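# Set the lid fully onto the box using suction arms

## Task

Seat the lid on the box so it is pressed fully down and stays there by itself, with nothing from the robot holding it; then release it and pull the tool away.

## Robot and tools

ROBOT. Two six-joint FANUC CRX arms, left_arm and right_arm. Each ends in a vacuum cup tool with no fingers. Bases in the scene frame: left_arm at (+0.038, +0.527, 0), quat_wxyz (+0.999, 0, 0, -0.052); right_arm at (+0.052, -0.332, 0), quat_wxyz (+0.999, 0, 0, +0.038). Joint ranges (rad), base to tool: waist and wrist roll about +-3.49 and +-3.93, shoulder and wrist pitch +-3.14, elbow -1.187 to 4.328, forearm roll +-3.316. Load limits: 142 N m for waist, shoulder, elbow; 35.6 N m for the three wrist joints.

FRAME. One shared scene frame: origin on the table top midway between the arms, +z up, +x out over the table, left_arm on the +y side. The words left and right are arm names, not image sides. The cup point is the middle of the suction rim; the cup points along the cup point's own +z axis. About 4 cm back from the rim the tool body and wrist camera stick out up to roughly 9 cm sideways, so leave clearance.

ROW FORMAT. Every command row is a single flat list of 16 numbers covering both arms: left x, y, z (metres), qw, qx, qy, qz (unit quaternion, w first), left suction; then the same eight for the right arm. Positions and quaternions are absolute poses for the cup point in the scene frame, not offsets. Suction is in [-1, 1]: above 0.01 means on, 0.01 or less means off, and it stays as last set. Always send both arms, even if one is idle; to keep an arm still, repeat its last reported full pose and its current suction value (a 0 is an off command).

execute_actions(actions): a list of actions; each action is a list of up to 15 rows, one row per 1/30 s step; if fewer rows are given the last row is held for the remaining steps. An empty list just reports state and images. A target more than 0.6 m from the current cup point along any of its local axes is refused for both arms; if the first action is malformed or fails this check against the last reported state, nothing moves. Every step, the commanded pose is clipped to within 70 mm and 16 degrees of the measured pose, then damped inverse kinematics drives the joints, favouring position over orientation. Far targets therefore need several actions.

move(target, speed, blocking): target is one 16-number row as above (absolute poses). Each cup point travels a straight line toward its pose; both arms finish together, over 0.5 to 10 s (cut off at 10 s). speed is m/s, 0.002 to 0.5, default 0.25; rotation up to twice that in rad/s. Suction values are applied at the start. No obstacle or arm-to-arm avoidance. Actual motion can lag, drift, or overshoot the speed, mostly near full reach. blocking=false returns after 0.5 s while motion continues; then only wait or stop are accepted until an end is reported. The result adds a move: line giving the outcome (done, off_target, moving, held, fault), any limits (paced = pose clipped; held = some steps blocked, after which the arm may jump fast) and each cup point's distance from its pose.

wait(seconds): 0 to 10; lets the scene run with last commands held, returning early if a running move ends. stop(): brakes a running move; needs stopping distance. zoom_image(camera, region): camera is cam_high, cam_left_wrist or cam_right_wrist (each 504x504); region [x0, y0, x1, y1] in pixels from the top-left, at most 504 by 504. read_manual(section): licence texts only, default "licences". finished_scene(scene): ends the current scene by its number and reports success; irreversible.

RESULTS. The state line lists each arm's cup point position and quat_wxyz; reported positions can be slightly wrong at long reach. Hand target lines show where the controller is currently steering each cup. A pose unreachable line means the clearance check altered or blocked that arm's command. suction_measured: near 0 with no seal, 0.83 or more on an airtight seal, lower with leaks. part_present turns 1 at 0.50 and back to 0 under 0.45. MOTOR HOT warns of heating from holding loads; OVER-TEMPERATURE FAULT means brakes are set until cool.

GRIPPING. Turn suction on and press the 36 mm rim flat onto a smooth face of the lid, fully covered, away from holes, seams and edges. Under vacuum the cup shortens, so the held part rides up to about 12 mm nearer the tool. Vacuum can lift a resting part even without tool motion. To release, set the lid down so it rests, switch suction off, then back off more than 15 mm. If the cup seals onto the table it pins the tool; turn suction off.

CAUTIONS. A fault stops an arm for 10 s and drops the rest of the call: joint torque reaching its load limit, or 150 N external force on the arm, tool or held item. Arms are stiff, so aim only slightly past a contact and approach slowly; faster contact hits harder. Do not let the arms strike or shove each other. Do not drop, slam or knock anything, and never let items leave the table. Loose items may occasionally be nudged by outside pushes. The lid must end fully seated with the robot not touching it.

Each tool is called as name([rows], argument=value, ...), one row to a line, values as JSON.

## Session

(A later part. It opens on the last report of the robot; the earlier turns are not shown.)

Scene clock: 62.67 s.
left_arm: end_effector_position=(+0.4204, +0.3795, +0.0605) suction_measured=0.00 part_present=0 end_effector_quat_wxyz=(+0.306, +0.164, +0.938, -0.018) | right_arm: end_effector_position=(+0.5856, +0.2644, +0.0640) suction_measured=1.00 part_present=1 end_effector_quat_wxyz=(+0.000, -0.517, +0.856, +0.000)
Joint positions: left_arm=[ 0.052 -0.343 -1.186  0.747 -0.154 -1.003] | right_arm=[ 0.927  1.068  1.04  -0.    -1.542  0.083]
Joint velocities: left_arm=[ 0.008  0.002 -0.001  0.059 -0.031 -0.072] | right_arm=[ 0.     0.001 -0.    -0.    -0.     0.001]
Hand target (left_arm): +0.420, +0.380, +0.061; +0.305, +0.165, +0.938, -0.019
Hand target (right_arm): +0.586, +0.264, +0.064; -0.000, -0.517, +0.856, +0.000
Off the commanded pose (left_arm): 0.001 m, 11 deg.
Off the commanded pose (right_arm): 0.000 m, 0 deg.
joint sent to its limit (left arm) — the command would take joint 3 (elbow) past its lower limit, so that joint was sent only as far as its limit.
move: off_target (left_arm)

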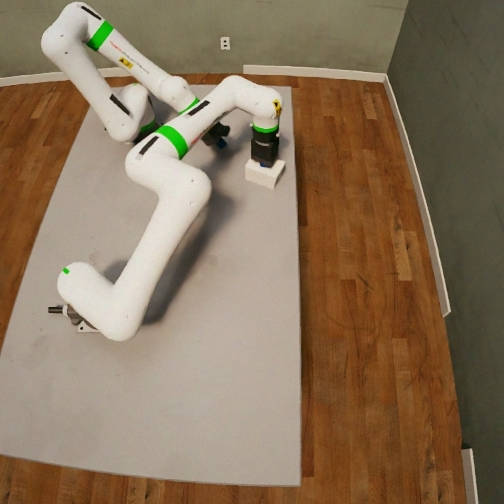

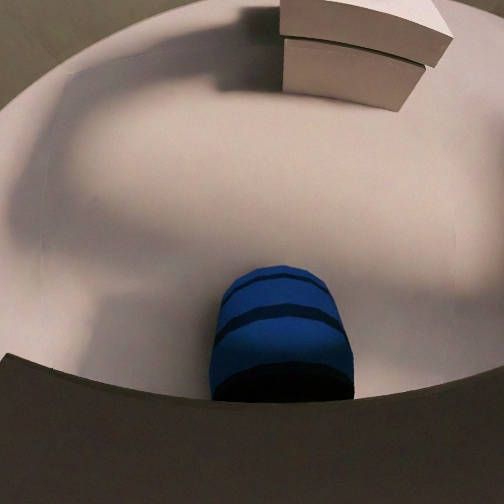

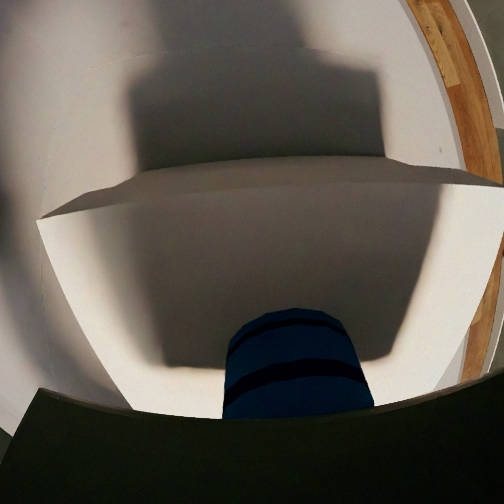

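Lateral fine; needs further left.

move(target=[0.42,0.38,0.061,0.305,0.165,0.938,-0.019,0,0.584,0.2655,0.063,0,-0.517,0.856,0,1], speed=0.015)

move(target=[0.42,0.38,0.061,0.305,0.165,0.938,-0.019,0,0.584,0.2655,0.053,0,-0.517,0.856,0,1], speed=0.015)

Scene clock: 68.40 s.
left_arm: end_effector_position=(+0.4199, +0.3800, +0.0609) suction_measured=0.00 part_present=0 end_effector_quat_wxyz=(+0.305, +0.165, +0.938, -0.019) | right_arm: end_effector_position=(+0.5840, +0.2655, +0.0630) suction_measured=1.00 part_present=1 end_effector_quat_wxyz=(-0.000, -0.517, +0.856, -0.000)
Joint positions: left_arm=[ 0.058 -0.347 -1.185  0.746 -0.163 -1.006] | right_arm=[ 0.93   1.067  1.035  0.    -1.539  0.08 ]
Joint velocities: left_arm=[ 0.001 -0.001  0.001 -0.002 -0.001  0.001] | right_arm=[-0.     0.    -0.001  0.     0.     0.001]
Hand target (left_arm): +0.420, +0.380, +0.061; +0.305, +0.165, +0.938, -0.019
Hand target (right_arm): +0.584, +0.265, +0.063; +0.000, -0.517, +0.856, -0.000
Off the commanded pose (left_arm): 0.000 m, 0 deg.
Off the commanded pose (right_arm): 0.000 m, 0 deg.
move: done

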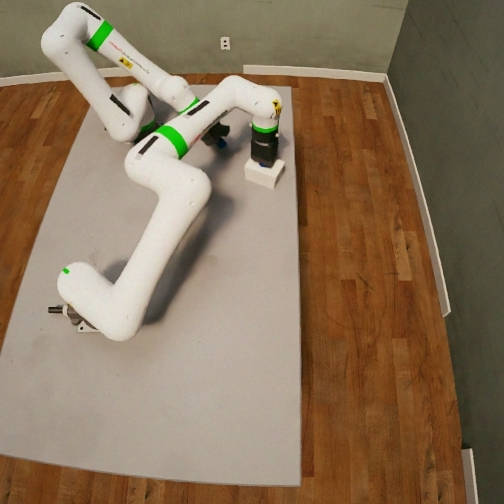

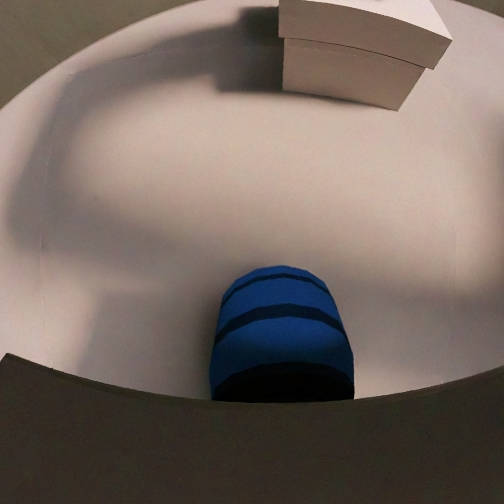

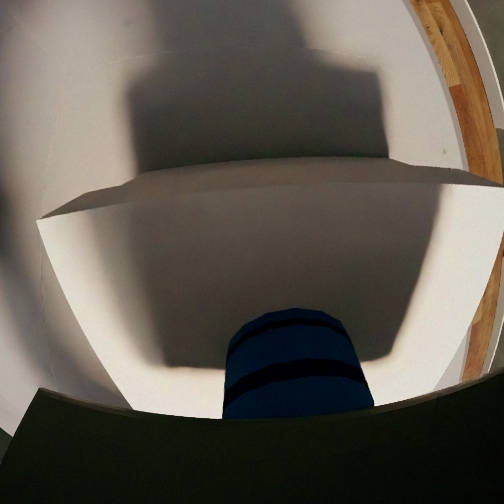

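Scene clock: 69.30 s.
left_arm: end_effector_position=(+0.4200, +0.3800, +0.0610) suction_measured=0.00 part_present=0 end_effector_quat_wxyz=(+0.305, +0.165, +0.938, -0.019) | right_arm: end_effector_position=(+0.5840, +0.2655, +0.0530) suction_measured=1.00 part_present=1 end_effector_quat_wxyz=(-0.000, -0.517, +0.856, -0.000)
Joint positions: left_arm=[ 0.058 -0.347 -1.185  0.745 -0.163 -1.006] | right_arm=[ 0.93   1.069  1.016  0.    -1.517  0.08 ]
Joint velocities: left_arm=[-0. -0.  0.  0. -0. -0.] | right_arm=[-0.     0.    -0.001  0.     0.001  0.002]
Hand target (left_arm): +0.420, +0.380, +0.061; +0.305, +0.165, +0.938, -0.019
Hand target (right_arm): +0.584, +0.265, +0.053; -0.000, -0.517, +0.856, -0.000
Off the commanded pose (left_arm): 0.000 m, 0 deg.
Off the commanded pose (right_arm): 0.000 m, 0 deg.
move: done

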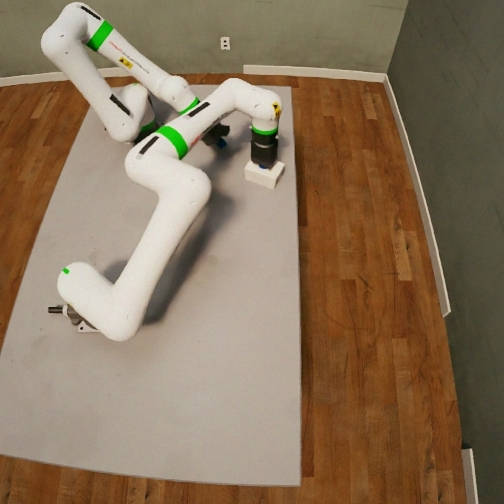

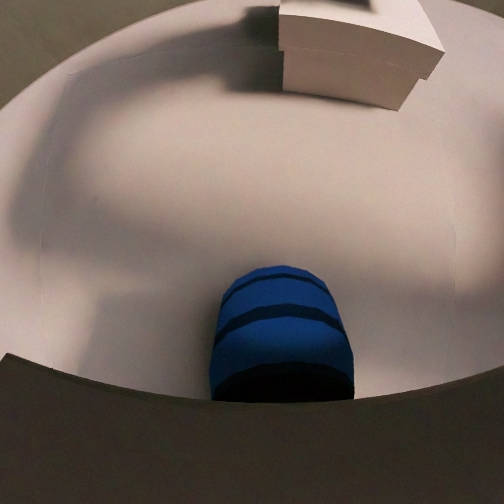

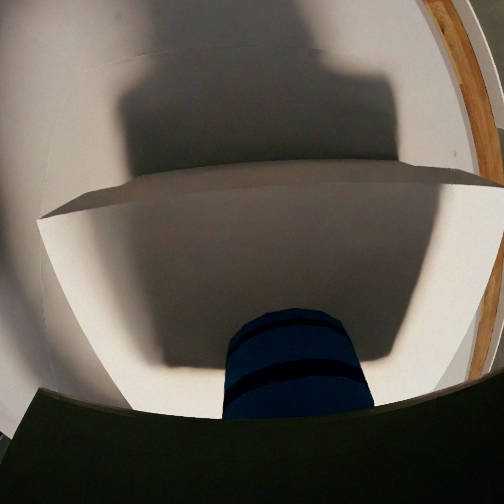

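move(target=[0.42,0.38,0.061,0.305,0.165,0.938,-0.019,0,0.584,0.2655,0.039,0,-0.517,0.856,0,1], speed=0.015)

move(target=[0.42,0.38,0.061,0.305,0.165,0.938,-0.019,0,0.584,0.2655,0.038,0,-0.517,0.856,0,0], speed=0.015)

Scene clock: 74.93 s.
left_arm: end_effector_position=(+0.4200, +0.3800, +0.0610) suction_measured=0.00 part_present=0 end_effector_quat_wxyz=(+0.305, +0.165, +0.938, -0.019) | right_arm: end_effector_position=(+0.5840, +0.2654, +0.0390) suction_measured=1.00 part_present=1 end_effector_quat_wxyz=(-0.000, -0.517, +0.856, +0.000)
Joint positions: left_arm=[ 0.058 -0.347 -1.185  0.745 -0.163 -1.006] | right_arm=[ 0.93   1.074  0.991 -0.    -1.488  0.08 ]
Joint velocities: left_arm=[ 0.     0.001  0.001 -0.    -0.    -0.   ] | right_arm=[ 0.     0.    -0.001 -0.003  0.001  0.001]
Hand target (left_arm): +0.420, +0.380, +0.061; +0.305, +0.165, +0.938, -0.019
Hand target (right_arm): +0.584, +0.265, +0.039; +0.000, -0.517, +0.856, -0.000
Off the commanded pose (left_arm): 0.000 m, 0 deg.
Off the commanded pose (right_arm): 0.000 m, 0 deg.
move: done

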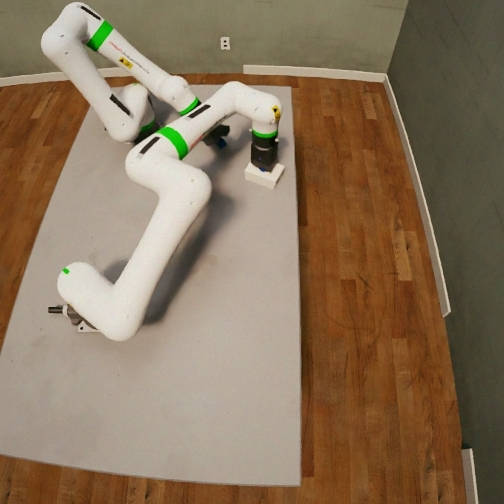

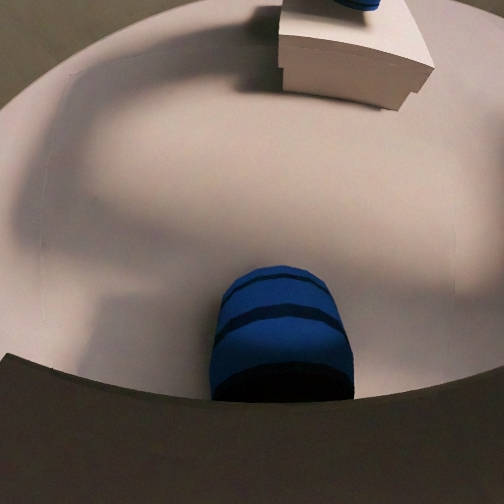

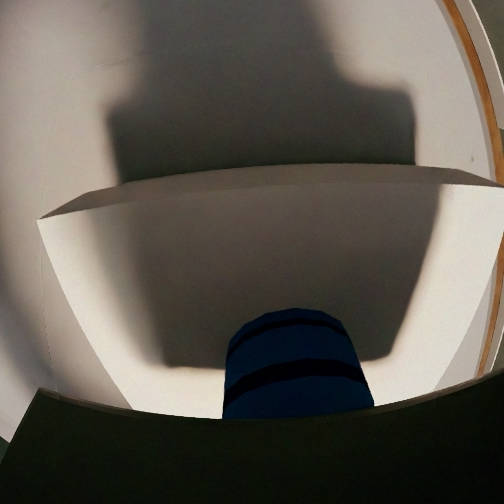

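Scene clock: 75.63 s.
left_arm: end_effector_position=(+0.4200, +0.3800, +0.0610) suction_measured=0.00 part_present=0 end_effector_quat_wxyz=(+0.305, +0.165, +0.938, -0.019) | right_arm: end_effector_position=(+0.5840, +0.2655, +0.0380) suction_measured=0.00 part_present=0 end_effector_quat_wxyz=(-0.000, -0.517, +0.856, +0.000)
Joint positions: left_arm=[ 0.058 -0.347 -1.185  0.745 -0.163 -1.006] | right_arm=[ 0.93   1.074  0.99  -0.    -1.486  0.08 ]
Joint velocities: left_arm=[ 0.    -0.    -0.    -0.001  0.    -0.   ] | right_arm=[-0.     0.001  0.    -0.     0.    -0.001]
Hand target (left_arm): +0.420, +0.380, +0.061; +0.305, +0.165, +0.938, -0.019
Hand target (right_arm): +0.584, +0.265, +0.038; +0.000, -0.517, +0.856, -0.000
Off the commanded pose (left_arm): 0.000 m, 0 deg.
Off the commanded pose (right_arm): 0.000 m, 0 deg.
move: done

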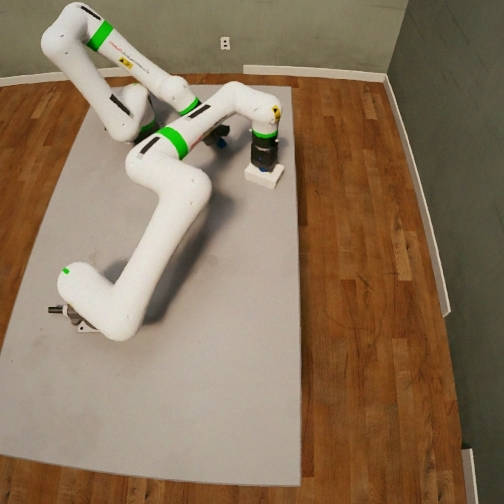

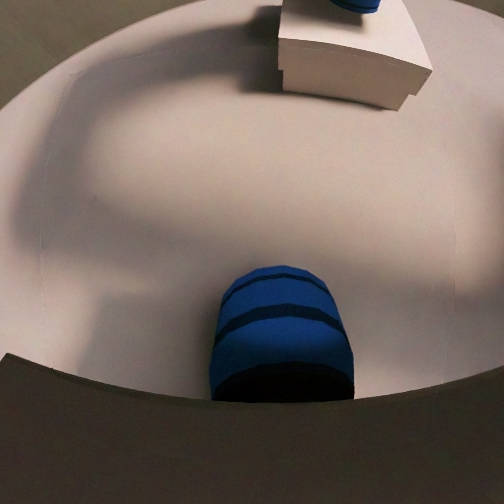

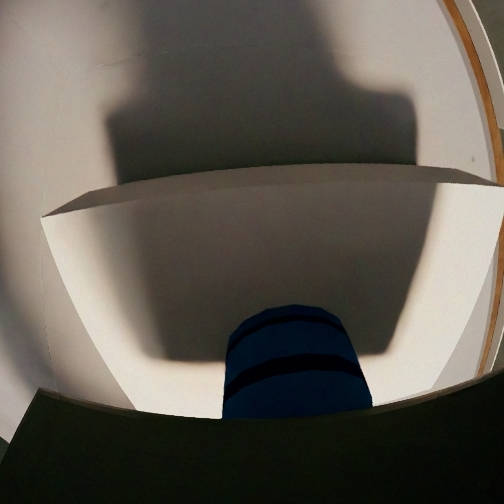

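Seated.

move(target=[0.42,0.38,0.061,0.305,0.165,0.938,-0.019,0,0.57,0.22,0.15,0,-0.517,0.856,0,0])

finished_scene(scene=1)

Scene clock: 79.07 s.
left_arm: end_effector_position=(+0.4200, +0.3800, +0.0610) suction_measured=0.00 part_present=0 end_effector_quat_wxyz=(+0.305, +0.165, +0.938, -0.019) | right_arm: end_effector_position=(+0.5703, +0.2203, +0.1500) suction_measured=0.00 part_present=0 end_effector_quat_wxyz=(-0.000, -0.517, +0.856, +0.000)
Joint positions: left_arm=[ 0.058 -0.347 -1.185  0.745 -0.163 -1.006] | right_arm=[ 0.913  0.879  0.902 -0.    -1.593  0.097]
Joint velocities: left_arm=[-0.     0.    -0.001  0.     0.     0.001] | right_arm=[-0.001 -0.001 -0.     0.    -0.    -0.001]
Hand target (left_arm): +0.420, +0.380, +0.061; +0.305, +0.165, +0.938, -0.019
Hand target (right_arm): +0.570, +0.220, +0.150; -0.000, -0.517, +0.856, +0.000
Off the commanded pose (left_arm): 0.000 m, 0 deg.
Off the commanded pose (right_arm): 0.000 m, 0 deg.
move: done

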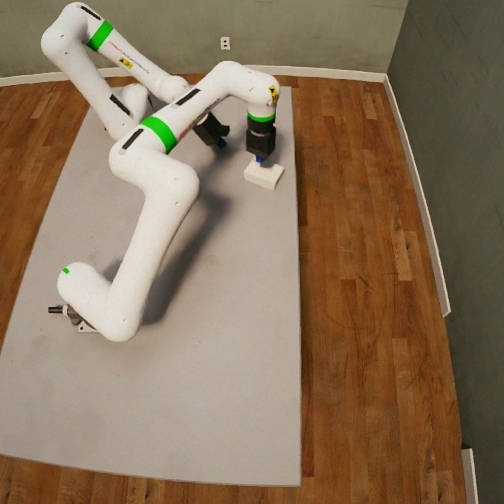

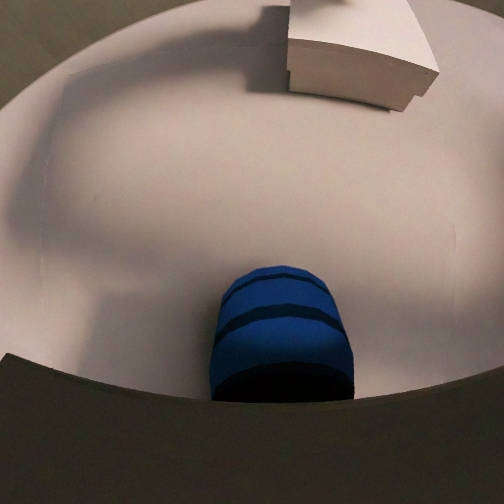

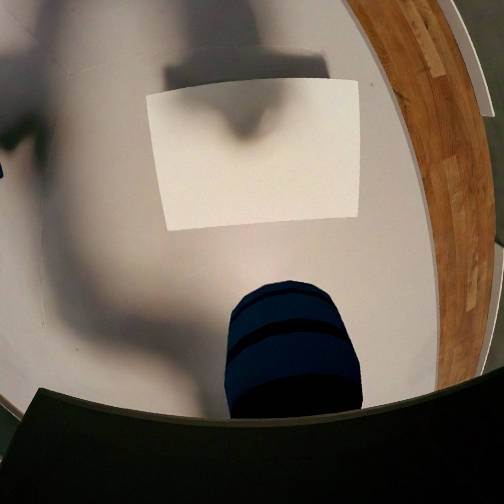

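The scene is finished: the task was done.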